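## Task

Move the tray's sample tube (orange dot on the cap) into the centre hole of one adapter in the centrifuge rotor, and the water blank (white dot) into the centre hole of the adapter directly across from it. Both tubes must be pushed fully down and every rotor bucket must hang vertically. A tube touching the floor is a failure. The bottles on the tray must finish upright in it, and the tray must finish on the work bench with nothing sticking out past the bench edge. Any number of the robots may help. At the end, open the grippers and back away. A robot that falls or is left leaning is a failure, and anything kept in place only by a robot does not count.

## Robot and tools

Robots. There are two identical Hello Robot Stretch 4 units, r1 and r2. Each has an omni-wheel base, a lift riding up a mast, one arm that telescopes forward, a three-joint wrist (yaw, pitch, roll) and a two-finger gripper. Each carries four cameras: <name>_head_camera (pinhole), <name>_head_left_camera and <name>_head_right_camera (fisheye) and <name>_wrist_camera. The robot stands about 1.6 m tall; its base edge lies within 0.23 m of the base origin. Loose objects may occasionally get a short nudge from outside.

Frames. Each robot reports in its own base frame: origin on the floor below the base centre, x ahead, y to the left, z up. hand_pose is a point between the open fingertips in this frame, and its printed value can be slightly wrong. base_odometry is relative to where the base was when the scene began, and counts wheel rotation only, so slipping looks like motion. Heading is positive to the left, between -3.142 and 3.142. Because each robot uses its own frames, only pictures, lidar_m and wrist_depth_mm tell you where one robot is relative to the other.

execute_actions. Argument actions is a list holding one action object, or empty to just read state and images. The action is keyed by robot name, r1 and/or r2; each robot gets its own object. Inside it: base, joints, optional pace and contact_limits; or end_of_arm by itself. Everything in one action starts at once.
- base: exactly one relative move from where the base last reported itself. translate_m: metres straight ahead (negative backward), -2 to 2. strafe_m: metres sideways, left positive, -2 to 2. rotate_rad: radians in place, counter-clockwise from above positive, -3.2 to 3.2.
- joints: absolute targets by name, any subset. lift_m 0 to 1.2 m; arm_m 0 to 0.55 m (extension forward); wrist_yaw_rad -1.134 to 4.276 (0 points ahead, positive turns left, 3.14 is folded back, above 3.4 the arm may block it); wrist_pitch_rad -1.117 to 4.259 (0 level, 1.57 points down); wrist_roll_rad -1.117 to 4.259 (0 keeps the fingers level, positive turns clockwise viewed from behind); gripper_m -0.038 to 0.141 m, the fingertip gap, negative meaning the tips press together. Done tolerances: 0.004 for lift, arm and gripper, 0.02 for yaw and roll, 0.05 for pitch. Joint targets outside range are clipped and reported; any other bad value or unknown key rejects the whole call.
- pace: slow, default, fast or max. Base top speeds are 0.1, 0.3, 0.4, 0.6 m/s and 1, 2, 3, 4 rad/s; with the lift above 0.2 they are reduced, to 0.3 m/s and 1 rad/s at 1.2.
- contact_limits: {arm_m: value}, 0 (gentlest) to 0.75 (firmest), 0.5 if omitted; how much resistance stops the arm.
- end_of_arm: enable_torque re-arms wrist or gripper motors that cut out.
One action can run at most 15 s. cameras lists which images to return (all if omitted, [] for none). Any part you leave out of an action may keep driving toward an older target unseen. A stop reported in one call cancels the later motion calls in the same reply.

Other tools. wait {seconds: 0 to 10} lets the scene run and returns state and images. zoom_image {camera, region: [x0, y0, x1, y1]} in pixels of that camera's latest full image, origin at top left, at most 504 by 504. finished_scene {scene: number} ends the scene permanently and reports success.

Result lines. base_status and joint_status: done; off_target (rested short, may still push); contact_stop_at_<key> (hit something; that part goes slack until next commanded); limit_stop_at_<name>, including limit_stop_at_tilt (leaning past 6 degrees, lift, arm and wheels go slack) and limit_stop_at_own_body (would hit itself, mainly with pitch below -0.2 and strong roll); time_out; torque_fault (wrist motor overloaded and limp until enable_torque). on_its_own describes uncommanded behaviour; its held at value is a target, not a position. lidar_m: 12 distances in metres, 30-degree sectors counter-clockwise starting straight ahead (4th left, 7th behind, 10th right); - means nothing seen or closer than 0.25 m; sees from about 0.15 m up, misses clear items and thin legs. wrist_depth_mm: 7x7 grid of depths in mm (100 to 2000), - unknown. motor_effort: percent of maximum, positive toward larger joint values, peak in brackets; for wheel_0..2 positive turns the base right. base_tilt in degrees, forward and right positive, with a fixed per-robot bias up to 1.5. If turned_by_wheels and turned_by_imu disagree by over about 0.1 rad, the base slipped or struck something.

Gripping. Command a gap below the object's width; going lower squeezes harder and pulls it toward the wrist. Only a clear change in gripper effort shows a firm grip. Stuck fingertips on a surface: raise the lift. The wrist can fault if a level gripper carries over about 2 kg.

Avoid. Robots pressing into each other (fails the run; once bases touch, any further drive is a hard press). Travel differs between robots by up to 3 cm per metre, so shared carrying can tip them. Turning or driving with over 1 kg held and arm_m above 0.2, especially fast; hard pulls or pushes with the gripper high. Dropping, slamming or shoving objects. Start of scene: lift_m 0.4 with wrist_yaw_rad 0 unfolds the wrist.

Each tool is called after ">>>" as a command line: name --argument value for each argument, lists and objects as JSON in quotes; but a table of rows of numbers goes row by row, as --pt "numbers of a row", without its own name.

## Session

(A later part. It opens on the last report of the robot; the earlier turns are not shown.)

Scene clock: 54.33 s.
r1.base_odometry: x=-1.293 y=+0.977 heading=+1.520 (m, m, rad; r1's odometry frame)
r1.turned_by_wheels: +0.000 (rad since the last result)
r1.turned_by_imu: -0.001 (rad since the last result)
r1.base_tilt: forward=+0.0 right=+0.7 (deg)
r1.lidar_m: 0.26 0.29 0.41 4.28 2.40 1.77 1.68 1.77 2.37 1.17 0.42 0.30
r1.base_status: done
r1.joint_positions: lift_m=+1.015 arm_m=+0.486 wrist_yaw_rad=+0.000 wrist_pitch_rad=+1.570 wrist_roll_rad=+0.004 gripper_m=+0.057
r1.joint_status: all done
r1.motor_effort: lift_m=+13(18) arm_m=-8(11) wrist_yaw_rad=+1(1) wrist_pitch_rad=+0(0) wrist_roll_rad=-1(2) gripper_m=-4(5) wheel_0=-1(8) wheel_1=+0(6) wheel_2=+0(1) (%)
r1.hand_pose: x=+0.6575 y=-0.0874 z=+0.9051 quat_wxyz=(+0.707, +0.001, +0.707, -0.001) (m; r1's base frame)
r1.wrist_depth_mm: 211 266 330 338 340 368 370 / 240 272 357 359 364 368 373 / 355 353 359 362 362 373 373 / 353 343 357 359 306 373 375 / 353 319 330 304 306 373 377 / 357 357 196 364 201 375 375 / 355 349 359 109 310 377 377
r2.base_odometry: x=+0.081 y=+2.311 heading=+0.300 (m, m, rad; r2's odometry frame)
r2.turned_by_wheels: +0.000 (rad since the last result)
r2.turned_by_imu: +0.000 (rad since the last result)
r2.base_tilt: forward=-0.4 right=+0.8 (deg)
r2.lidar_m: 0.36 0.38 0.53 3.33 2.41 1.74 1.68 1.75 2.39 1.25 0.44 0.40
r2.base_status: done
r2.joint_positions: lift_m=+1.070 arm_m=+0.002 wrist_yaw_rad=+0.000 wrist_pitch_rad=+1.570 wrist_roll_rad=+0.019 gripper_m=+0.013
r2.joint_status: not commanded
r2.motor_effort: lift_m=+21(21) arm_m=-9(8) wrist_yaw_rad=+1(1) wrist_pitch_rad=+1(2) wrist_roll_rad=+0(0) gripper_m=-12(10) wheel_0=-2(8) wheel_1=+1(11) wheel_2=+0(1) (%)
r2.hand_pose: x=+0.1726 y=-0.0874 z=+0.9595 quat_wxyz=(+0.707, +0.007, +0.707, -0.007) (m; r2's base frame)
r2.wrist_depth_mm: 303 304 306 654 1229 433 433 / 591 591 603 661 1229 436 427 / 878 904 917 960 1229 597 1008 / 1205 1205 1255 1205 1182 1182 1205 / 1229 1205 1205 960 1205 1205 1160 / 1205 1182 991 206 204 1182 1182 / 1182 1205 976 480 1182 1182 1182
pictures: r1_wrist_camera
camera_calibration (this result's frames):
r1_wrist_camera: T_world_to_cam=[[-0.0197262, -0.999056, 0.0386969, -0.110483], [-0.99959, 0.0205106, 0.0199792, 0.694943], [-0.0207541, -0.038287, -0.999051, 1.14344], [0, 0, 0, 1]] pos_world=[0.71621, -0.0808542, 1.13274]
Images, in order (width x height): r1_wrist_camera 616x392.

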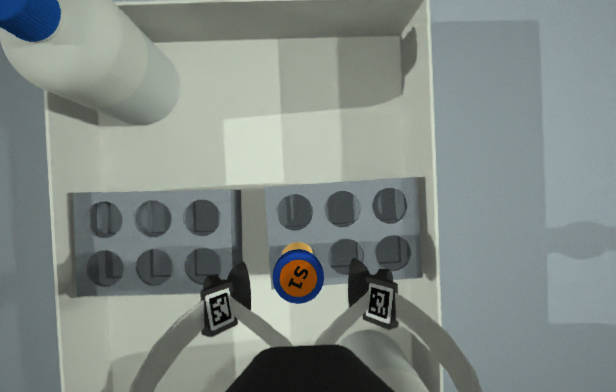

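>>> execute_actions --actions '[{"r1":{"joints":{"arm_m":0.483,"lift_m":0.983}},"r2":{"base":{"strafe_m":0.12},"pace":"fast"}}]' --cameras '[]'

>>> execute_actions --actions '[{"r1":{"joints":{"gripper_m":0.013}},"r2":{"base":{"strafe_m":0.12},"pace":"fast"}}]' --cameras '["r1_wrist_camera"]'

>>> execute_actions --actions '[{"r1":{"joints":{"lift_m":1.07}},"r2":{"base":{"strafe_m":0.15},"pace":"fast"}}]' --cameras '["r1_wrist_camera"]'

>>> execute_actions --actions '[{"r1":{"base":{"strafe_m":-0.5},"pace":"fast"},"r2":{"base":{"strafe_m":0.48},"pace":"fast"}}]' --cameras '["r1_head_right_camera","r2_head_right_camera","r2_wrist_camera"]'

Scene clock: 59.70 s.
r1.base_odometry: x=-1.293 y=+0.977 heading=+1.520 (m, m, rad; r1's odometry frame)
r1.turned_by_wheels: +0.000 (rad since the last result)
r1.turned_by_imu: -0.001 (rad since the last result)
r1.base_tilt: forward=-0.1 right=+0.7 (deg)
r1.lidar_m: 0.27 0.29 0.41 4.29 2.40 1.77 1.68 1.75 2.40 1.17 0.41 0.29
r1.base_status: not commanded
r1.joint_positions: lift_m=+0.983 arm_m=+0.484 wrist_yaw_rad=+0.000 wrist_pitch_rad=+1.570 wrist_roll_rad=+0.004 gripper_m=+0.057
r1.joint_status: all done
r1.motor_effort: lift_m=+13(13) arm_m=-8(9) wrist_yaw_rad=-2(0) wrist_pitch_rad=-1(1) wrist_roll_rad=-1(1) gripper_m=-4(3) wheel_0=+0(0) wheel_1=+0(0) wheel_2=+0(0) (%)
r1.hand_pose: x=+0.6555 y=-0.0874 z=+0.8731 quat_wxyz=(+0.707, +0.001, +0.707, -0.001) (m; r1's base frame)
r1.wrist_depth_mm: 187 250 324 327 325 336 340 / 245 278 327 329 332 338 340 / 289 324 327 329 330 340 342 / 273 319 327 325 296 340 342 / 271 268 304 271 276 340 343 / 285 325 196 273 201 342 343 / 291 327 329 109 307 342 345
r2.base_odometry: x=+0.046 y=+2.426 heading=+0.300 (m, m, rad; r2's odometry frame)
r2.turned_by_wheels: +0.000 (rad since the last result)
r2.turned_by_imu: +0.000 (rad since the last result)
r2.base_tilt: forward=-0.4 right=+0.8 (deg)
r2.lidar_m: 0.35 0.39 0.59 3.23 2.42 1.75 1.69 1.73 2.40 1.24 0.49 0.38
r2.base_status: done
r2.joint_positions: lift_m=+1.070 arm_m=+0.002 wrist_yaw_rad=+0.000 wrist_pitch_rad=+1.570 wrist_roll_rad=+0.019 gripper_m=+0.013
r2.joint_status: not commanded
r2.motor_effort: lift_m=+22(22) arm_m=-9(9) wrist_yaw_rad=+1(0) wrist_pitch_rad=+3(1) wrist_roll_rad=-1(0) gripper_m=-11(13) wheel_0=-1(10) wheel_1=+1(10) wheel_2=+0(0) (%)
r2.hand_pose: x=+0.1726 y=-0.0874 z=+0.9595 quat_wxyz=(+0.707, +0.007, +0.707, -0.007) (m; r2's base frame)
r2.wrist_depth_mm: 301 304 304 309 334 1229 866 / 585 597 597 627 654 1205 525 / 1229 891 931 991 1182 917 1025 / 1229 1229 1229 1229 1205 1182 1182 / 1255 1182 1182 991 1182 1182 1160 / 1205 1182 976 204 204 1160 1182 / 1182 1205 960 484 1160 1138 1182
pictures: none
No camera images: the call's "cameras" was empty. Leave "cameras" out to get every camera's image.

Scene clock: 61.20 s.
r1.base_odometry: x=-1.293 y=+0.977 heading=+1.520 (m, m, rad; r1's odometry frame)
r1.turned_by_wheels: +0.000 (rad since the last result)
r1.turned_by_imu: +0.000 (rad since the last result)
r1.base_tilt: forward=+0.0 right=+0.7 (deg)
r1.lidar_m: 0.25 0.29 0.40 4.29 2.41 1.76 1.68 1.75 2.37 1.15 0.39 0.29
r1.base_status: not commanded
r1.joint_positions: lift_m=+0.983 arm_m=+0.484 wrist_yaw_rad=+0.000 wrist_pitch_rad=+1.570 wrist_roll_rad=+0.004 gripper_m=+0.013
r1.joint_status: all done
r1.motor_effort: lift_m=+13(13) arm_m=-8(8) wrist_yaw_rad=-1(1) wrist_pitch_rad=-1(1) wrist_roll_rad=+0(1) gripper_m=-15(18) wheel_0=+0(0) wheel_1=+0(0) wheel_2=+0(0) (%)
r1.hand_pose: x=+0.6555 y=-0.0874 z=+0.8731 quat_wxyz=(+0.707, +0.001, +0.707, -0.001) (m; r1's base frame)
r1.wrist_depth_mm: 186 249 325 327 325 336 338 / 246 278 325 327 332 336 342 / 289 324 329 330 334 342 342 / 272 319 327 325 293 340 342 / 270 268 303 272 274 342 342 / 283 327 190 206 190 342 343 / 290 329 329 109 307 343 345
r2.base_odometry: x=+0.010 y=+2.540 heading=+0.300 (m, m, rad; r2's odometry frame)
r2.turned_by_wheels: +0.000 (rad since the last result)
r2.turned_by_imu: +0.000 (rad since the last result)
r2.base_tilt: forward=-0.2 right=+0.8 (deg)
r2.lidar_m: 0.37 0.38 3.23 3.11 2.40 1.73 1.68 1.75 2.39 1.22 0.60 0.38
r2.base_status: done
r2.joint_positions: lift_m=+1.070 arm_m=+0.002 wrist_yaw_rad=+0.000 wrist_pitch_rad=+1.570 wrist_roll_rad=+0.019 gripper_m=+0.013
r2.joint_status: not commanded
r2.motor_effort: lift_m=+21(22) arm_m=-9(9) wrist_yaw_rad=+0(1) wrist_pitch_rad=+3(2) wrist_roll_rad=+0(0) gripper_m=-13(12) wheel_0=-2(12) wheel_1=+1(9) wheel_2=+0(1) (%)
r2.hand_pose: x=+0.1726 y=-0.0874 z=+0.9595 quat_wxyz=(+0.707, +0.007, +0.707, -0.007) (m; r2's base frame)
r2.wrist_depth_mm: 303 303 306 307 314 322 1205 / 668 597 615 609 627 654 1205 / 1255 917 931 946 991 1182 759 / 1255 1229 1229 1229 1205 1182 1182 / 1205 1229 1205 976 1182 1205 1160 / 1229 1205 976 205 204 1160 1182 / 1229 1205 960 484 1160 1160 1160
pictures: r1_wrist_camera
camera_calibration (this result's frames):
r1_wrist_camera: T_world_to_cam=[[-0.0197383, -0.999056, 0.0386975, -0.109278], [-0.999589, 0.0205237, 0.0200047, 0.693559], [-0.0207801, -0.0382867, -0.999051, 1.11145], [0, 0, 0, 1]] pos_world=[0.714213, -0.080855, 1.10075]
Images, in order (width x height): r1_wrist_camera 616x392.

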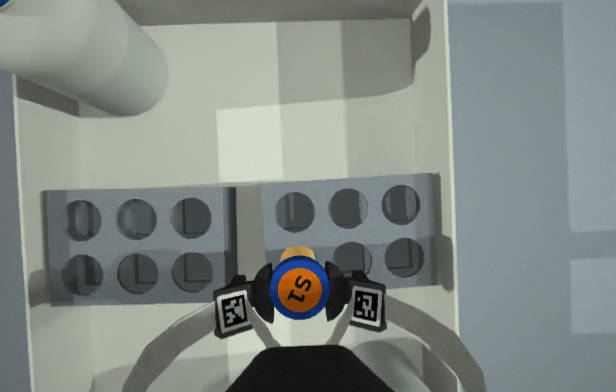

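Scene clock: 62.83 s.
r1.base_odometry: x=-1.293 y=+0.977 heading=+1.520 (m, m, rad; r1's odometry frame)
r1.turned_by_wheels: +0.000 (rad since the last result)
r1.turned_by_imu: +0.000 (rad since the last result)
r1.base_tilt: forward=+0.0 right=+0.7 (deg)
r1.lidar_m: 0.27 0.29 0.40 4.29 2.41 1.74 1.68 1.75 2.39 1.15 0.38 0.28
r1.base_status: not commanded
r1.joint_positions: lift_m=+1.070 arm_m=+0.484 wrist_yaw_rad=+0.000 wrist_pitch_rad=+1.570 wrist_roll_rad=+0.004 gripper_m=+0.013
r1.joint_status: all done
r1.motor_effort: lift_m=+22(24) arm_m=-8(8) wrist_yaw_rad=-1(2) wrist_pitch_rad=-1(2) wrist_roll_rad=+1(1) gripper_m=-15(16) wheel_0=-1(0) wheel_1=+0(0) wheel_2=+0(0) (%)
r1.hand_pose: x=+0.6555 y=-0.0874 z=+0.9593 quat_wxyz=(+0.707, +0.001, +0.707, -0.001) (m; r1's base frame)
r1.wrist_depth_mm: 404 296 389 397 418 424 427 / 404 282 407 413 415 421 424 / 407 397 413 413 418 424 430 / 410 364 407 397 389 430 427 / 407 353 357 357 415 430 430 / 410 410 190 206 189 427 433 / 415 351 415 109 307 433 436
r2.base_odometry: x=-0.034 y=+2.684 heading=+0.300 (m, m, rad; r2's odometry frame)
r2.turned_by_wheels: +0.000 (rad since the last result)
r2.turned_by_imu: +0.000 (rad since the last result)
r2.base_tilt: forward=-0.3 right=+0.8 (deg)
r2.lidar_m: 0.37 0.42 3.07 2.96 2.42 1.72 1.68 1.75 2.39 1.22 0.55 0.39
r2.base_status: done
r2.joint_positions: lift_m=+1.070 arm_m=+0.002 wrist_yaw_rad=+0.000 wrist_pitch_rad=+1.570 wrist_roll_rad=+0.019 gripper_m=+0.013
r2.joint_status: not commanded
r2.motor_effort: lift_m=+21(21) arm_m=-9(9) wrist_yaw_rad=+1(1) wrist_pitch_rad=+3(3) wrist_roll_rad=-1(0) gripper_m=-12(12) wheel_0=-1(12) wheel_1=+0(9) wheel_2=+0(0) (%)
r2.hand_pose: x=+0.1726 y=-0.0874 z=+0.9595 quat_wxyz=(+0.707, +0.007, +0.707, -0.007) (m; r2's base frame)
r2.wrist_depth_mm: 1255 304 304 310 314 322 325 / 1255 1205 615 627 634 640 647 / 1255 1229 931 946 991 1138 1060 / 1205 1229 1205 1182 1229 1205 1182 / 1229 1205 1229 976 1205 1160 1182 / 1205 1182 960 204 204 1182 1138 / 1205 1182 976 484 1205 1160 1160
pictures: r1_wrist_camera
camera_calibration (this result's frames):
r1_wrist_camera: T_world_to_cam=[[-0.0197383, -0.999056, 0.0386975, -0.112616], [-0.999589, 0.0205237, 0.0200047, 0.69183], [-0.0207801, -0.0382867, -0.999051, 1.19763], [0, 0, 0, 1]] pos_world=[0.71421, -0.080855, 1.18701]
Images, in order (width x height): r1_wrist_camera 616x392.

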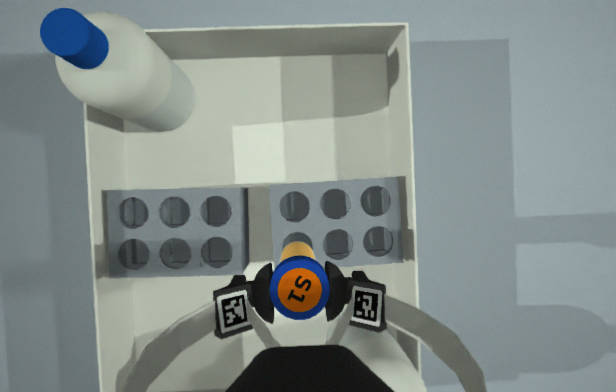

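Scene clock: 65.63 s.
r1.base_odometry: x=-0.794 y=+0.952 heading=+1.520 (m, m, rad; r1's odometry frame)
r1.turned_by_wheels: +0.000 (rad since the last result)
r1.turned_by_imu: +0.001 (rad since the last result)
r1.base_tilt: forward=-0.1 right=+0.7 (deg)
r1.lidar_m: 0.27 0.29 0.41 1.12 2.41 1.77 1.67 1.76 2.39 1.19 0.44 0.30
r1.base_status: done
r1.joint_positions: lift_m=+1.070 arm_m=+0.484 wrist_yaw_rad=+0.000 wrist_pitch_rad=+1.570 wrist_roll_rad=+0.004 gripper_m=+0.013
r1.joint_status: not commanded
r1.motor_effort: lift_m=+22(22) arm_m=-8(8) wrist_yaw_rad=+0(1) wrist_pitch_rad=-2(2) wrist_roll_rad=+0(1) gripper_m=-15(17) wheel_0=-1(7) wheel_1=+1(8) wheel_2=-1(1) (%)
r1.hand_pose: x=+0.6555 y=-0.0874 z=+0.9593 quat_wxyz=(+0.707, +0.001, +0.707, -0.001) (m; r1's base frame)
r1.wrist_depth_mm: 404 407 413 413 418 421 1182 / 407 407 410 418 421 421 615 / 407 407 413 415 421 427 621 / 407 407 415 418 424 427 627 / 410 413 415 418 424 430 634 / 410 413 190 206 190 427 634 / 413 413 415 109 427 430 634
r2.base_odometry: x=-0.176 y=+3.142 heading=+0.300 (m, m, rad; r2's odometry frame)
r2.turned_by_wheels: +0.000 (rad since the last result)
r2.turned_by_imu: +0.001 (rad since the last result)
r2.base_tilt: forward=-0.4 right=+0.9 (deg)
r2.lidar_m: 1.02 3.17 2.55 2.46 2.44 1.77 1.68 1.70 2.39 1.23 0.54 0.49
r2.base_status: done
r2.joint_positions: lift_m=+1.070 arm_m=+0.002 wrist_yaw_rad=+0.000 wrist_pitch_rad=+1.570 wrist_roll_rad=+0.019 gripper_m=+0.013
r2.joint_status: not commanded
r2.motor_effort: lift_m=+21(22) arm_m=-9(8) wrist_yaw_rad=+2(0) wrist_pitch_rad=+3(3) wrist_roll_rad=+0(0) gripper_m=-12(13) wheel_0=-1(10) wheel_1=+0(10) wheel_2=+0(1) (%)
r2.hand_pose: x=+0.1726 y=-0.0874 z=+0.9595 quat_wxyz=(+0.707, +0.007, +0.707, -0.007) (m; r2's base frame)
r2.wrist_depth_mm: 1281 1255 1229 1255 798 647 484 / 1229 1205 1229 1229 809 654 647 / 1255 1182 1229 1205 1205 1060 1098 / 1229 1229 1229 1229 1182 1205 1160 / 1229 1229 1205 976 1205 1205 1182 / 1229 1160 991 205 203 1182 1182 / 1205 1205 976 484 1182 1160 1160
pictures: r1_head_right_camera, r2_head_right_camera, r2_wrist_camera
camera_calibration (this result's frames):
r2_wrist_camera: T_world_to_cam=[[-0.0351359, -0.999031, -0.0265059, -0.0496531], [-0.999021, 0.0358243, -0.025961, 0.26542], [0.0268854, 0.0255677, -0.999311, 1.182], [0, 0, 0, 1]] pos_world=[0.231637, -0.0893345, 1.18676]
Images, in order (width x height): r1_head_right_camera 420x672, r2_head_right_camera 420x672, r2_wrist_camera 616x392.

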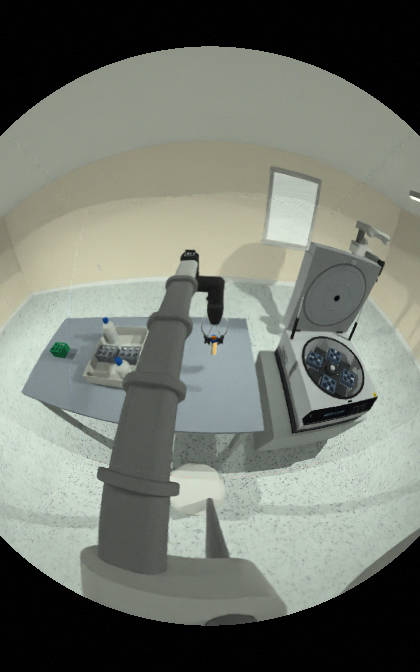

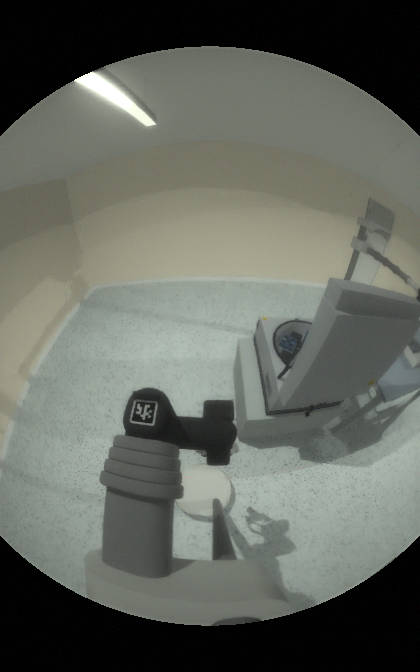

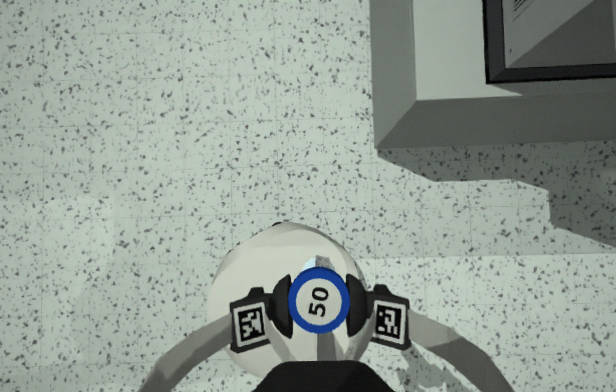

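>>> execute_actions --actions '[{"r1":{"base":{"translate_m":-0.08},"joints":{"arm_m":0.4},"pace":"fast"},"r2":{"base":{"strafe_m":0.07},"pace":"fast"}}]' --cameras '["r1_head_right_camera","r1_head_camera"]'

>>> zoom_image --camera "r1_head_right_camera" --region '[260, 300, 400, 440]'

Scene clock: 70.13 s.
r1.base_odometry: x=-0.798 y=+0.872 heading=+1.520 (m, m, rad; r1's odometry frame)
r1.turned_by_wheels: +0.000 (rad since the last result)
r1.turned_by_imu: -0.001 (rad since the last result)
r1.base_tilt: forward=+0.0 right=+0.7 (deg)
r1.lidar_m: 0.35 0.38 0.51 4.79 2.29 1.66 1.60 1.68 2.27 3.94 0.56 0.40
r1.base_status: done
r1.joint_positions: lift_m=+1.070 arm_m=+0.401 wrist_yaw_rad=+0.000 wrist_pitch_rad=+1.570 wrist_roll_rad=+0.004 gripper_m=+0.013
r1.joint_status: all done
r1.motor_effort: lift_m=+22(22) arm_m=-8(7) wrist_yaw_rad=+1(2) wrist_pitch_rad=-1(0) wrist_roll_rad=+1(1) gripper_m=-16(16) wheel_0=-1(5) wheel_1=+1(5) wheel_2=-1(9) (%)
r1.hand_pose: x=+0.5724 y=-0.0874 z=+0.9594 quat_wxyz=(+0.707, +0.001, +0.707, -0.001) (m; r1's base frame)
r1.wrist_depth_mm: 404 410 413 415 421 427 609 / 404 410 413 415 421 424 621 / 407 410 413 415 421 427 621 / 410 410 415 418 424 427 627 / 407 413 418 421 424 430 627 / 407 413 190 206 190 427 647 / 413 415 421 109 427 430 1229
r2.base_odometry: x=-0.196 y=+3.209 heading=+0.300 (m, m, rad; r2's odometry frame)
r2.turned_by_wheels: +0.000 (rad since the last result)
r2.turned_by_imu: +0.000 (rad since the last result)
r2.base_tilt: forward=-0.4 right=+0.7 (deg)
r2.lidar_m: 3.06 3.17 2.49 2.40 2.42 1.77 1.68 1.71 2.38 1.24 0.56 0.52
r2.base_status: done
r2.joint_positions: lift_m=+1.070 arm_m=+0.002 wrist_yaw_rad=+0.000 wrist_pitch_rad=+1.570 wrist_roll_rad=+0.019 gripper_m=+0.013
r2.joint_status: not commanded
r2.motor_effort: lift_m=+21(21) arm_m=-9(9) wrist_yaw_rad=+1(1) wrist_pitch_rad=+2(2) wrist_roll_rad=+0(0) gripper_m=-11(13) wheel_0=-1(11) wheel_1=-2(11) wheel_2=+0(0) (%)
r2.hand_pose: x=+0.1726 y=-0.0874 z=+0.9595 quat_wxyz=(+0.707, +0.007, +0.707, -0.007) (m; r2's base frame)
r2.wrist_depth_mm: 1281 1255 1229 1255 1118 654 549 / 1229 1229 1229 1229 1118 647 634 / 1229 1229 1229 1255 1229 1042 1078 / 1229 1229 1229 1205 1229 1205 1182 / 1229 1205 1205 991 1205 1205 1182 / 1229 1205 1008 204 204 1182 1182 / 1229 1205 976 480 1160 1160 1182
pictures: r1_head_camera, r1_head_right_camera
Images, in order (width x height): r1_head_camera 420x560, r1_head_right_camera 420x672.

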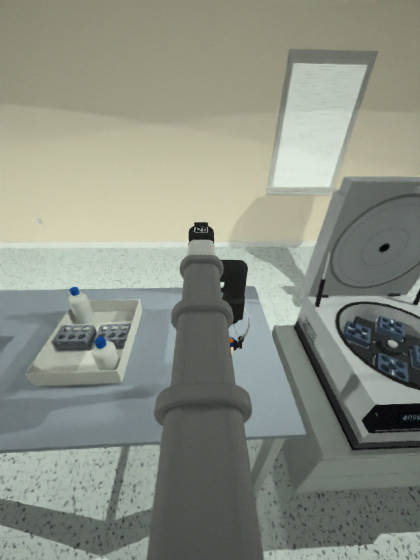

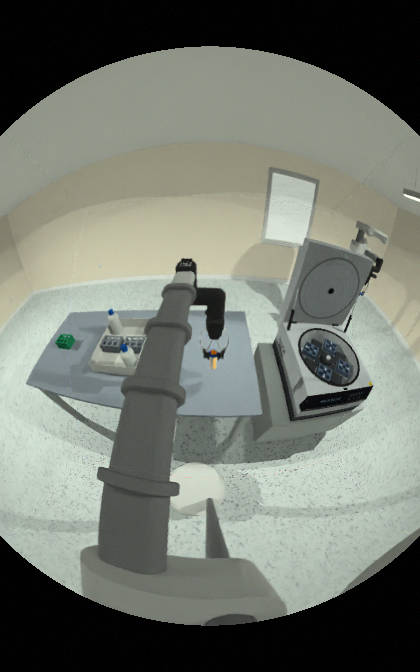

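Region (260, 300, 400, 440) of r1_head_right_camera's 420x672 image, scaled by 3.600, with more detail than that image has.

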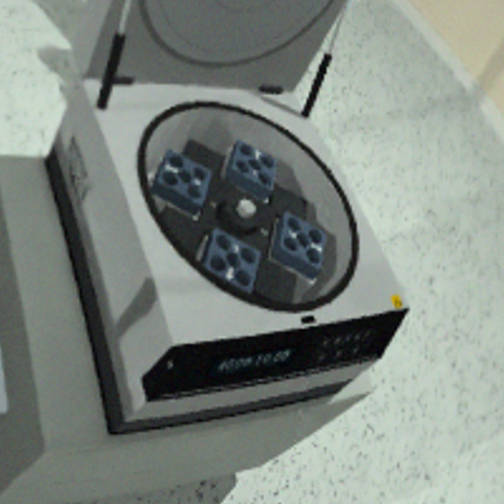

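>>> execute_actions --actions '[{"r1":{"base":{"strafe_m":-0.655},"joints":{"arm_m":0.36},"pace":"fast"},"r2":{"base":{"translate_m":0.77},"pace":"fast"}}]' --cameras '["r1_wrist_camera","r2_head_right_camera"]'

>>> zoom_image --camera "r1_wrist_camera" --region '[210, 140, 390, 320]'

Scene clock: 82.37 s.
r1.base_odometry: x=-0.143 y=+0.838 heading=+1.520 (m, m, rad; r1's odometry frame)
r1.turned_by_wheels: +0.000 (rad since the last result)
r1.turned_by_imu: -0.001 (rad since the last result)
r1.base_tilt: forward=+0.0 right=+0.7 (deg)
r1.lidar_m: 0.35 0.38 0.51 1.45 2.32 1.66 1.58 1.67 2.26 3.28 0.54 0.38
r1.base_status: done
r1.joint_positions: lift_m=+1.070 arm_m=+0.361 wrist_yaw_rad=+0.000 wrist_pitch_rad=+1.570 wrist_roll_rad=+0.004 gripper_m=+0.013
r1.joint_status: all done
r1.motor_effort: lift_m=+21(22) arm_m=-7(10) wrist_yaw_rad=+0(1) wrist_pitch_rad=-1(2) wrist_roll_rad=+0(0) gripper_m=-16(16) wheel_0=+0(7) wheel_1=+0(7) wheel_2=+0(0) (%)
r1.hand_pose: x=+0.5324 y=-0.0874 z=+0.9594 quat_wxyz=(+0.707, +0.001, +0.707, -0.001) (m; r1's base frame)
r1.wrist_depth_mm: 1118 366 427 433 436 449 402 / 1118 368 442 433 415 442 413 / 1118 366 433 433 439 421 402 / 1118 368 421 442 439 442 384 / 1138 370 373 466 466 387 384 / 1138 370 190 206 189 382 389 / 1138 1138 960 109 1182 1182 1182
r2.base_odometry: x=+0.539 y=+3.437 heading=+0.300 (m, m, rad; r2's odometry frame)
r2.turned_by_wheels: +0.000 (rad since the last result)
r2.turned_by_imu: +0.002 (rad since the last result)
r2.base_tilt: forward=-0.3 right=+0.8 (deg)
r2.lidar_m: 2.28 2.37 2.46 2.40 2.51 2.58 2.46 2.57 0.34 0.31 0.33 1.01
r2.base_status: done
r2.joint_positions: lift_m=+1.070 arm_m=+0.002 wrist_yaw_rad=+0.000 wrist_pitch_rad=+1.570 wrist_roll_rad=+0.019 gripper_m=+0.013
r2.joint_status: not commanded
r2.motor_effort: lift_m=+21(21) arm_m=-9(9) wrist_yaw_rad=+1(1) wrist_pitch_rad=+1(2) wrist_roll_rad=+1(0) gripper_m=-13(13) wheel_0=+3(8) wheel_1=+2(6) wheel_2=+0(11) (%)
r2.hand_pose: x=+0.1726 y=-0.0874 z=+0.9595 quat_wxyz=(+0.707, +0.007, +0.707, -0.007) (m; r2's base frame)
r2.wrist_depth_mm: 1255 1229 1229 1255 1229 1255 991 / 1229 1229 1255 1255 1205 1205 1025 / 1255 1205 1229 1229 1205 1205 1205 / 1229 1229 1205 1205 1205 640 564 / 1205 1229 1205 976 1205 634 574 / 1229 1160 991 204 204 621 574 / 1182 1160 976 488 946 621 580
pictures: r1_wrist_camera, r2_head_right_camera
camera_calibration (this result's frames):
r1_wrist_camera: T_world_to_cam=[[-0.019855, -0.999054, 0.0387006, -0.114989], [-0.999584, 0.0206465, 0.0201606, 0.568659], [-0.0209405, -0.0382841, -0.999047, 1.19523], [0, 0, 0, 1]] pos_world=[0.591167, -0.0808622, 1.18708]
Images, in order (width x height): r1_wrist_camera 616x392, r2_head_right_camera 420x672.

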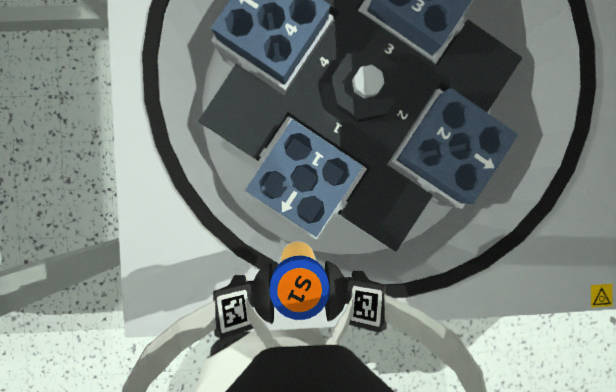

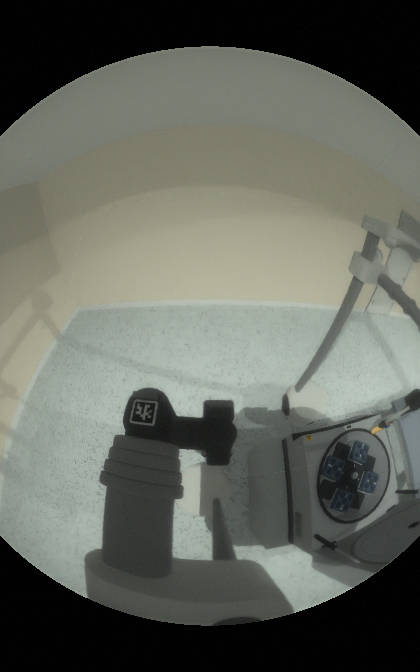

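Region (210, 140, 390, 320) of r1_wrist_camera's 616x392 image, scaled by 2.800.

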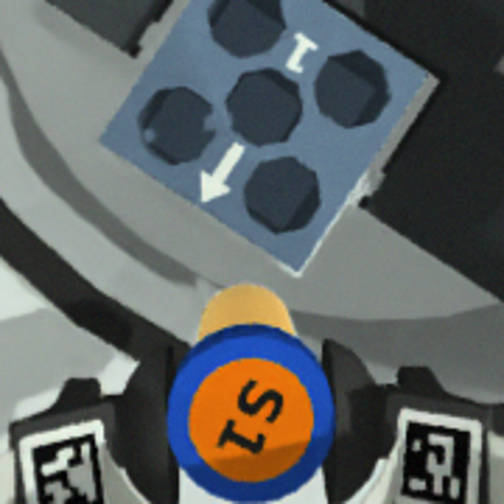

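>>> execute_actions --actions '[{"r1":{"base":{"strafe_m":-0.011},"joints":{"arm_m":0.431,"lift_m":1.025}},"r2":{"base":{"rotate_rad":-1.65},"pace":"fast"}}]' --cameras '["r1_wrist_camera","r2_head_camera"]'

>>> zoom_image --camera "r1_wrist_camera" --region '[210, 150, 390, 330]'

Scene clock: 88.30 s.
r1.base_odometry: x=-0.132 y=+0.838 heading=+1.520 (m, m, rad; r1's odometry frame)
r1.turned_by_wheels: +0.000 (rad since the last result)
r1.turned_by_imu: -0.001 (rad since the last result)
r1.base_tilt: forward=+0.0 right=+0.8 (deg)
r1.lidar_m: 0.36 0.39 0.52 1.43 2.29 1.67 1.58 1.67 2.26 3.27 0.52 0.38
r1.base_status: done
r1.joint_positions: lift_m=+1.025 arm_m=+0.430 wrist_yaw_rad=+0.000 wrist_pitch_rad=+1.570 wrist_roll_rad=+0.004 gripper_m=+0.013
r1.joint_status: all done
r1.motor_effort: lift_m=+13(21) arm_m=+8(9) wrist_yaw_rad=+1(1) wrist_pitch_rad=-1(2) wrist_roll_rad=+1(1) gripper_m=-15(17) wheel_0=+1(5) wheel_1=+1(6) wheel_2=+0(1) (%)
r1.hand_pose: x=+0.6008 y=-0.0874 z=+0.9151 quat_wxyz=(+0.707, +0.001, +0.707, -0.001) (m; r1's base frame)
r1.wrist_depth_mm: 917 322 384 389 389 384 362 / 1078 324 410 389 392 397 394 / 1098 327 389 392 375 399 399 / 1098 325 389 392 394 382 384 / 1098 325 421 368 397 404 357 / 723 325 190 206 189 387 340 / 1118 327 330 109 343 340 342
r2.base_odometry: x=+0.539 y=+3.437 heading=-1.349 (m, m, rad; r2's odometry frame)
r2.turned_by_wheels: -1.649 (rad since the last result)
r2.turned_by_imu: -1.636 (rad since the last result)
r2.base_tilt: forward=-0.3 right=+0.8 (deg)
r2.lidar_m: 0.31 0.33 0.46 2.30 2.36 2.57 2.38 2.43 2.61 2.41 2.49 0.36
r2.base_status: done
r2.joint_positions: lift_m=+1.070 arm_m=+0.002 wrist_yaw_rad=+0.000 wrist_pitch_rad=+1.570 wrist_roll_rad=+0.019 gripper_m=+0.013
r2.joint_status: not commanded
r2.motor_effort: lift_m=+21(21) arm_m=-9(8) wrist_yaw_rad=+1(1) wrist_pitch_rad=+2(3) wrist_roll_rad=-1(1) gripper_m=-13(14) wheel_0=+4(8) wheel_1=+3(8) wheel_2=+2(8) (%)
r2.hand_pose: x=+0.1726 y=-0.0874 z=+0.9595 quat_wxyz=(+0.707, +0.007, +0.707, -0.007) (m; r2's base frame)
r2.wrist_depth_mm: 413 430 449 473 492 1255 1229 / 615 591 621 654 647 1229 1205 / 1229 654 654 647 647 1182 1182 / 1229 1205 1205 1205 1205 1205 1182 / 1229 1229 1229 976 1182 1182 1205 / 1182 1205 960 204 204 1182 1160 / 1182 1182 991 488 1160 1138 1138
pictures: r1_wrist_camera, r2_head_camera
camera_calibration (this result's frames):
r1_wrist_camera: T_world_to_cam=[[-0.0198614, -0.999053, 0.0386997, -0.111911], [-0.999584, 0.0206514, 0.0201201, 0.637878], [-0.0209002, -0.038284, -0.999048, 1.15233], [0, 0, 0, 1]] pos_world=[0.659474, -0.0808625, 1.14273]
Images, in order (width x height): r1_wrist_camera 616x392, r2_head_camera 420x560.

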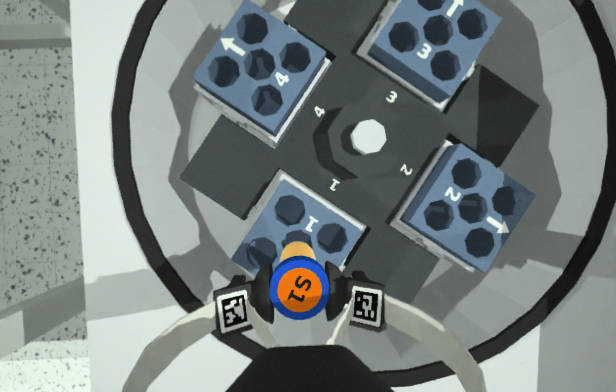

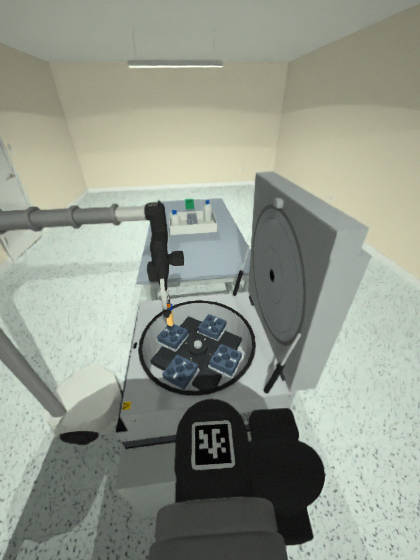

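Region (210, 150, 390, 330) of r1_wrist_camera's 616x392 image, scaled by 2.800.

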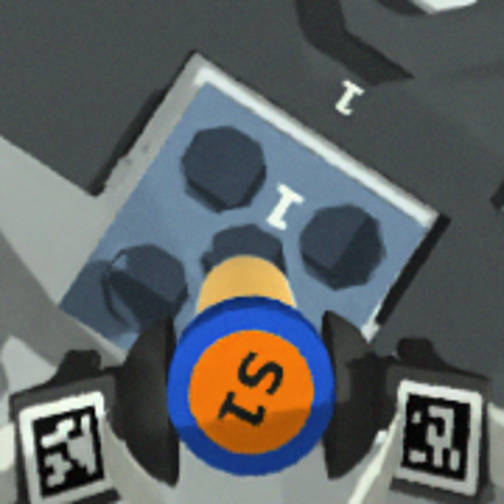

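>>> execute_actions --actions '[{"r1":{"joints":{"lift_m":0.905},"pace":"slow"},"r2":{"joints":{"arm_m":0.38},"pace":"fast"}}]' --cameras '["r1_wrist_camera","r2_wrist_camera","r2_head_left_camera"]'

>>> zoom_image --camera "r2_wrist_camera" --region '[230, 130, 430, 330]'

Scene clock: 94.23 s.
r1.base_odometry: x=-0.132 y=+0.838 heading=+1.520 (m, m, rad; r1's odometry frame)
r1.turned_by_wheels: +0.000 (rad since the last result)
r1.turned_by_imu: -0.001 (rad since the last result)
r1.base_tilt: forward=-0.1 right=+0.7 (deg)
r1.lidar_m: 0.36 0.37 0.53 1.44 2.29 1.67 1.58 1.64 2.27 3.27 0.55 0.38
r1.base_status: not commanded
r1.joint_positions: lift_m=+0.905 arm_m=+0.430 wrist_yaw_rad=+0.000 wrist_pitch_rad=+1.570 wrist_roll_rad=+0.004 gripper_m=+0.013
r1.joint_status: all done
r1.motor_effort: lift_m=+13(15) arm_m=+8(8) wrist_yaw_rad=+0(1) wrist_pitch_rad=-1(1) wrist_roll_rad=-2(0) gripper_m=-16(14) wheel_0=+1(1) wheel_1=+1(1) wheel_2=+0(0) (%)
r1.hand_pose: x=+0.6008 y=-0.0874 z=+0.7951 quat_wxyz=(+0.707, +0.001, +0.707, -0.001) (m; r1's base frame)
r1.wrist_depth_mm: 205 267 248 258 273 264 277 / 211 315 270 271 254 276 278 / 210 281 268 272 254 276 278 / 205 278 271 273 277 266 257 / 205 273 324 247 277 277 259 / 206 230 190 206 190 279 290 / 207 206 254 109 324 293 272
r2.base_odometry: x=+0.539 y=+3.437 heading=-1.349 (m, m, rad; r2's odometry frame)
r2.turned_by_wheels: +0.000 (rad since the last result)
r2.turned_by_imu: +0.000 (rad since the last result)
r2.base_tilt: forward=-0.4 right=+0.9 (deg)
r2.lidar_m: 0.32 0.32 0.47 2.31 2.34 2.58 2.38 2.44 2.60 2.40 2.48 0.35
r2.base_status: not commanded
r2.joint_positions: lift_m=+1.070 arm_m=+0.378 wrist_yaw_rad=+0.000 wrist_pitch_rad=+1.570 wrist_roll_rad=+0.019 gripper_m=+0.013
r2.joint_status: all done
r2.motor_effort: lift_m=+21(21) arm_m=+9(9) wrist_yaw_rad=-1(0) wrist_pitch_rad=+3(1) wrist_roll_rad=+0(0) gripper_m=-9(13) wheel_0=+4(4) wheel_1=+3(4) wheel_2=+2(2) (%)
r2.hand_pose: x=+0.5497 y=-0.0874 z=+0.9595 quat_wxyz=(+0.707, +0.007, +0.707, -0.007) (m; r2's base frame)
r2.wrist_depth_mm: 410 459 455 462 389 345 244 / 439 433 449 445 439 357 248 / 452 455 442 449 442 368 253 / 452 436 445 449 379 377 260 / 397 433 445 559 377 375 268 / 379 384 394 204 203 370 276 / 379 377 375 273 621 251 282
pictures: r1_wrist_camera, r2_head_left_camera, r2_wrist_camera
camera_calibration (this result's frames):
r1_wrist_camera: T_world_to_cam=[[-0.0198615, -0.999053, 0.0386997, -0.107268], [-0.999584, 0.0206515, 0.0201202, 0.640293], [-0.0209004, -0.038284, -0.999048, 1.03245], [0, 0, 0, 1]] pos_world=[0.659475, -0.0808625, 1.02274]
r2_wrist_camera: T_world_to_cam=[[-0.0346995, -0.999046, -0.0265179, -0.0366339], [-0.999027, 0.0353971, -0.0263076, 0.642418], [0.0272212, 0.0255793, -0.999302, 1.17167], [0, 0, 0, 1]] pos_world=[0.608627, -0.0893092, 1.18678]
Images, in order (width x height): r1_wrist_camera 616x392, r2_head_left_camera 420x672, r2_wrist_camera 616x392.

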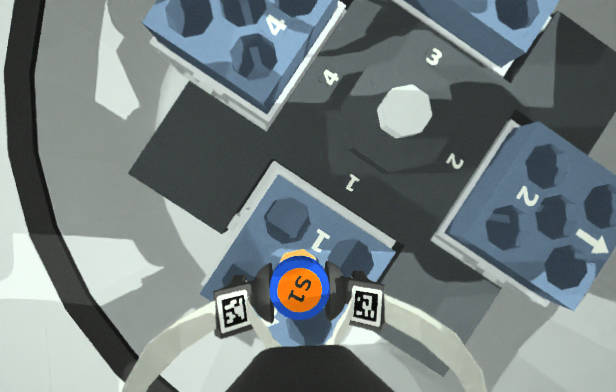

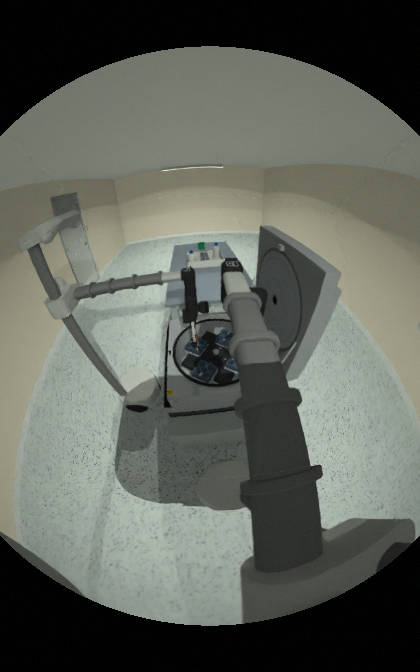

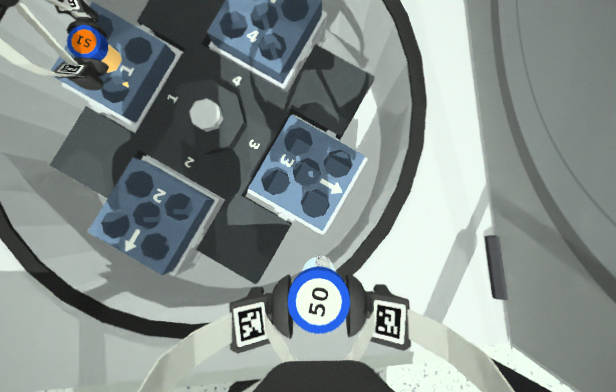

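Region (230, 130, 430, 330) of r2_wrist_camera's 616x392 image, scaled by 2.520.

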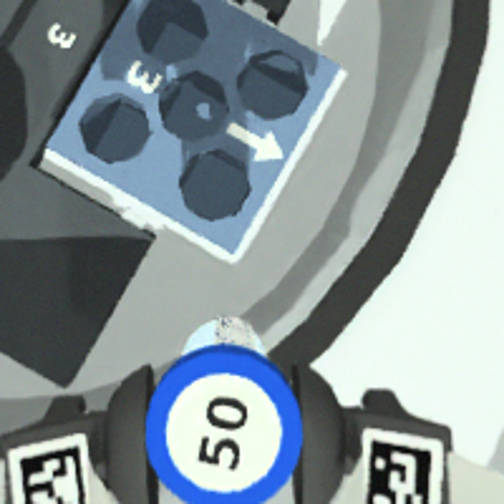

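>>> execute_actions --actions '[{"r1":{"joints":{"gripper_m":0.05}},"r2":{"base":{"strafe_m":0.012},"joints":{"arm_m":0.478,"lift_m":1.035}}}]' --cameras '["r1_wrist_camera"]'

>>> execute_actions --actions '[{"r1":{"joints":{"lift_m":0.965},"pace":"fast"}}]' --cameras '["r2_wrist_camera","r1_head_right_camera"]'

>>> zoom_image --camera "r2_wrist_camera" --region '[230, 160, 410, 340]'

Scene clock: 101.00 s.
r1.base_odometry: x=-0.132 y=+0.838 heading=+1.520 (m, m, rad; r1's odometry frame)
r1.turned_by_wheels: +0.000 (rad since the last result)
r1.turned_by_imu: -0.001 (rad since the last result)
r1.base_tilt: forward=-0.1 right=+0.7 (deg)
r1.lidar_m: 0.36 0.38 0.52 1.43 2.29 1.67 1.59 1.67 2.29 3.26 0.54 0.38
r1.base_status: not commanded
r1.joint_positions: lift_m=+0.905 arm_m=+0.430 wrist_yaw_rad=+0.000 wrist_pitch_rad=+1.570 wrist_roll_rad=+0.004 gripper_m=+0.050
r1.joint_status: all done
r1.motor_effort: lift_m=+13(13) arm_m=+8(8) wrist_yaw_rad=+1(0) wrist_pitch_rad=-1(2) wrist_roll_rad=+0(0) gripper_m=-5(14) wheel_0=+1(1) wheel_1=+1(1) wheel_2=+0(0) (%)
r1.hand_pose: x=+0.6008 y=-0.0874 z=+0.7951 quat_wxyz=(+0.707, +0.001, +0.707, -0.001) (m; r1's base frame)
r1.wrist_depth_mm: 205 267 248 257 273 264 278 / 211 315 267 271 254 277 279 / 209 282 271 273 254 277 278 / 205 278 271 273 274 266 257 / 205 273 330 246 277 278 260 / 206 234 196 246 200 281 291 / 207 204 258 109 324 293 272
r2.base_odometry: x=+0.551 y=+3.439 heading=-1.349 (m, m, rad; r2's odometry frame)
r2.turned_by_wheels: +0.000 (rad since the last result)
r2.turned_by_imu: +0.000 (rad since the last result)
r2.base_tilt: forward=-0.4 right=+0.7 (deg)
r2.lidar_m: 0.31 0.33 0.94 2.29 2.36 2.55 2.38 2.44 2.59 2.41 2.49 0.35
r2.base_status: done
r2.joint_positions: lift_m=+1.035 arm_m=+0.476 wrist_yaw_rad=+0.000 wrist_pitch_rad=+1.570 wrist_roll_rad=+0.019 gripper_m=+0.013
r2.joint_status: all done
r2.motor_effort: lift_m=+15(20) arm_m=+9(6) wrist_yaw_rad=+0(1) wrist_pitch_rad=+1(1) wrist_roll_rad=+0(0) gripper_m=-13(13) wheel_0=-1(9) wheel_1=+3(10) wheel_2=+0(1) (%)
r2.hand_pose: x=+0.6476 y=-0.0874 z=+0.9250 quat_wxyz=(+0.707, +0.007, +0.707, -0.007) (m; r2's base frame)
r2.wrist_depth_mm: 359 418 449 413 351 349 253 / 382 421 418 404 373 345 257 / 394 392 410 413 413 345 264 / 421 413 389 410 452 338 270 / 415 410 407 379 424 338 278 / 413 384 379 204 204 336 287 / 368 387 402 286 332 334 297
pictures: r1_wrist_camera
camera_calibration (this result's frames):
r1_wrist_camera: T_world_to_cam=[[-0.0198616, -0.999053, 0.0386997, -0.107268], [-0.999584, 0.0206515, 0.0201202, 0.640294], [-0.0209004, -0.038284, -0.999048, 1.03245], [0, 0, 0, 1]] pos_world=[0.659476, -0.0808625, 1.02274]
Images, in order (width x height): r1_wrist_camera 616x392.

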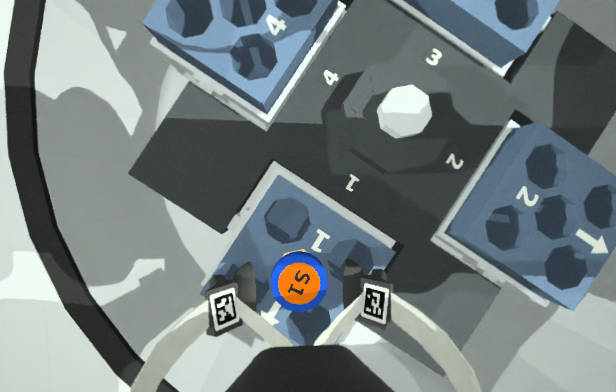

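Scene clock: 101.97 s.
r1.base_odometry: x=-0.132 y=+0.838 heading=+1.520 (m, m, rad; r1's odometry frame)
r1.turned_by_wheels: +0.000 (rad since the last result)
r1.turned_by_imu: +0.000 (rad since the last result)
r1.base_tilt: forward=-0.1 right=+0.8 (deg)
r1.lidar_m: 0.36 0.37 0.52 1.44 2.29 1.67 1.57 1.64 2.28 3.26 0.55 0.39
r1.base_status: not commanded
r1.joint_positions: lift_m=+0.965 arm_m=+0.430 wrist_yaw_rad=+0.000 wrist_pitch_rad=+1.570 wrist_roll_rad=+0.004 gripper_m=+0.050
r1.joint_status: all done
r1.motor_effort: lift_m=+21(22) arm_m=+8(7) wrist_yaw_rad=-1(1) wrist_pitch_rad=+1(0) wrist_roll_rad=+2(0) gripper_m=-4(5) wheel_0=+1(1) wheel_1=+1(1) wheel_2=-1(0) (%)
r1.hand_pose: x=+0.6008 y=-0.0874 z=+0.8544 quat_wxyz=(+0.707, +0.001, +0.707, -0.001) (m; r1's base frame)
r1.wrist_depth_mm: 260 293 314 322 330 310 359 / 263 319 320 329 330 338 340 / 263 327 327 330 312 338 368 / 264 309 329 332 334 315 336 / 265 272 387 306 336 325 338 / 265 266 195 307 200 375 314 / 266 266 270 109 343 297 281
r2.base_odometry: x=+0.551 y=+3.439 heading=-1.349 (m, m, rad; r2's odometry frame)
r2.turned_by_wheels: +0.000 (rad since the last result)
r2.turned_by_imu: +0.000 (rad since the last result)
r2.base_tilt: forward=-0.2 right=+0.7 (deg)
r2.lidar_m: 0.31 0.33 0.92 2.29 2.34 2.55 2.37 2.44 2.63 2.42 2.49 0.35
r2.base_status: not commanded
r2.joint_positions: lift_m=+1.035 arm_m=+0.476 wrist_yaw_rad=+0.000 wrist_pitch_rad=+1.570 wrist_roll_rad=+0.019 gripper_m=+0.013
r2.joint_status: not commanded
r2.motor_effort: lift_m=+15(15) arm_m=+9(9) wrist_yaw_rad=+0(0) wrist_pitch_rad=+3(2) wrist_roll_rad=+0(0) gripper_m=-13(15) wheel_0=-1(2) wheel_1=+3(3) wheel_2=+0(0) (%)
r2.hand_pose: x=+0.6476 y=-0.0874 z=+0.9250 quat_wxyz=(+0.707, +0.007, +0.707, -0.007) (m; r2's base frame)
r2.wrist_depth_mm: 359 424 445 413 351 351 253 / 394 418 418 404 370 345 256 / 387 394 415 413 410 342 263 / 421 415 394 410 449 342 270 / 413 410 404 379 424 340 277 / 410 379 375 204 203 340 287 / 366 387 399 287 334 332 296
pictures: r1_head_right_camera, r2_wrist_camera
camera_calibration (this result's frames):
r2_wrist_camera: T_world_to_cam=[[-0.0348641, -0.99904, -0.026513, -0.0340492], [-0.999025, 0.035558, -0.0261671, 0.739215], [0.0270847, 0.0255749, -0.999306, 1.1346], [0, 0, 0, 1]] pos_world=[0.706577, -0.0893187, 1.15225]
Images, in order (width x height): r1_head_right_camera 420x672, r2_wrist_camera 616x392.

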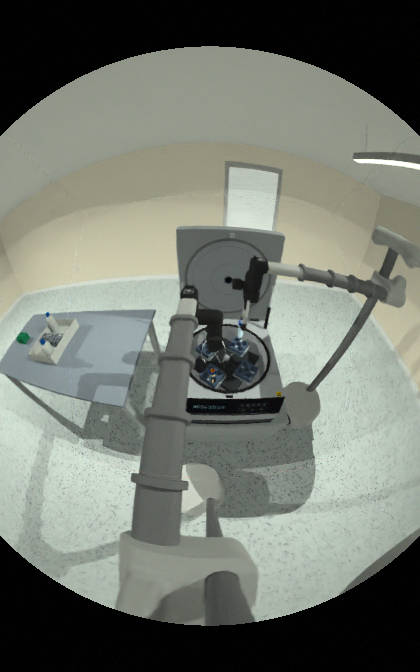

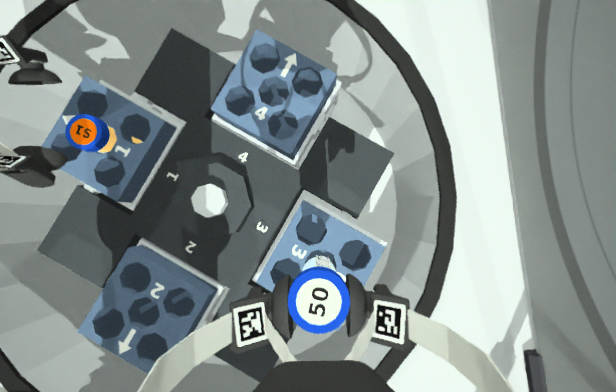

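Region (230, 160, 410, 340) of r2_wrist_camera's 616x392 image, scaled by 2.800.

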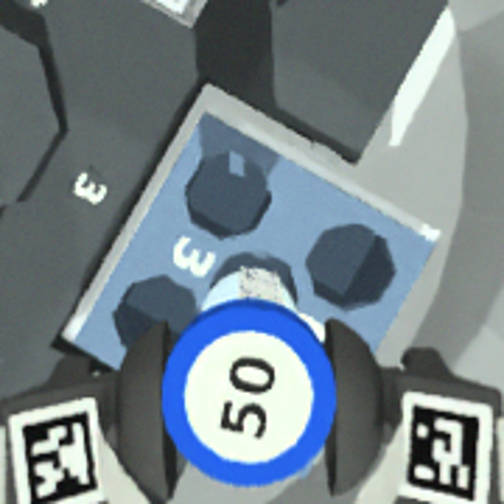

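>>> execute_actions --actions '[{"r1":{"base":{"translate_m":-0.3},"joints":{"arm_m":0.01,"lift_m":0.99},"pace":"max"},"r2":{"joints":{"lift_m":0.904},"pace":"slow"}}]' --cameras '["r2_wrist_camera"]'

Scene clock: 105.50 s.
r1.base_odometry: x=-0.148 y=+0.538 heading=+1.520 (m, m, rad; r1's odometry frame)
r1.turned_by_wheels: +0.000 (rad since the last result)
r1.turned_by_imu: -0.001 (rad since the last result)
r1.base_tilt: forward=+0.0 right=+0.7 (deg)
r1.lidar_m: 0.66 0.69 0.96 5.32 1.86 1.36 1.28 1.33 1.84 3.27 1.11 0.70
r1.base_status: done
r1.joint_positions: lift_m=+0.990 arm_m=+0.011 wrist_yaw_rad=+0.000 wrist_pitch_rad=+1.570 wrist_roll_rad=+0.004 gripper_m=+0.050
r1.joint_status: all done
r1.motor_effort: lift_m=+21(23) arm_m=-8(11) wrist_yaw_rad=+2(0) wrist_pitch_rad=-2(1) wrist_roll_rad=+1(0) gripper_m=-5(3) wheel_0=+0(7) wheel_1=+0(5) wheel_2=-1(9) (%)
r1.hand_pose: x=+0.1823 y=-0.0874 z=+0.8795 quat_wxyz=(+0.707, +0.001, +0.707, -0.001) (m; r1's base frame)
r1.wrist_depth_mm: 1042 1060 991 991 1098 1098 1118 / 1042 1060 1078 1098 1098 1098 1118 / 1078 1078 1078 1078 1098 1118 1118 / 1060 1060 1078 1118 1098 1118 1138 / 1060 1078 878 878 1098 1118 1138 / 1078 1078 195 904 199 1138 1118 / 1060 1060 1098 109 1118 1118 1138
r2.base_odometry: x=+0.551 y=+3.439 heading=-1.349 (m, m, rad; r2's odometry frame)
r2.turned_by_wheels: +0.000 (rad since the last result)
r2.turned_by_imu: +0.000 (rad since the last result)
r2.base_tilt: forward=-0.3 right=+0.8 (deg)
r2.lidar_m: 0.32 0.34 1.05 2.29 2.36 2.57 2.37 2.43 2.62 2.43 2.47 0.34
r2.base_status: not commanded
r2.joint_positions: lift_m=+0.904 arm_m=+0.476 wrist_yaw_rad=+0.000 wrist_pitch_rad=+1.570 wrist_roll_rad=+0.019 gripper_m=+0.013
r2.joint_status: all done
r2.motor_effort: lift_m=+15(16) arm_m=+9(9) wrist_yaw_rad=+0(0) wrist_pitch_rad=+1(1) wrist_roll_rad=-1(0) gripper_m=-13(13) wheel_0=-1(1) wheel_1=+3(3) wheel_2=+0(0) (%)
r2.hand_pose: x=+0.6475 y=-0.0874 z=+0.7940 quat_wxyz=(+0.707, +0.007, +0.707, -0.007) (m; r2's base frame)
r2.wrist_depth_mm: 287 286 257 259 303 216 216 / 258 282 263 281 334 228 214 / 266 282 279 278 277 245 213 / 282 257 276 277 355 251 211 / 281 276 274 248 330 244 208 / 250 276 273 205 203 222 207 / 249 248 271 218 256 202 206
pictures: r2_wrist_camera
camera_calibration (this result's frames):
r2_wrist_camera: T_world_to_cam=[[-0.0348743, -0.99904, -0.026499, -0.0375305], [-0.999035, 0.0355576, -0.025766, 0.735361], [0.0266835, 0.0255749, -0.999317, 1.00397], [0, 0, 0, 1]] pos_world=[0.706554, -0.0893187, 1.02124]
Images, in order (width x height): r2_wrist_camera 616x392.

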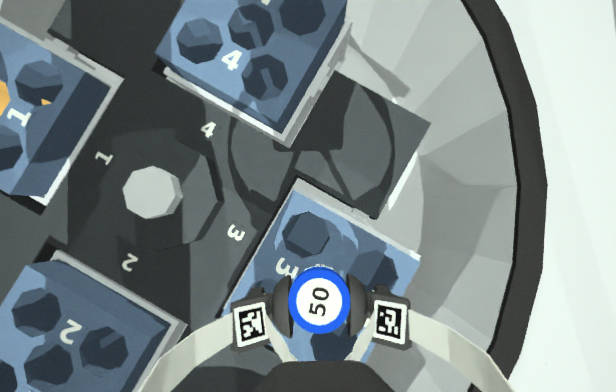

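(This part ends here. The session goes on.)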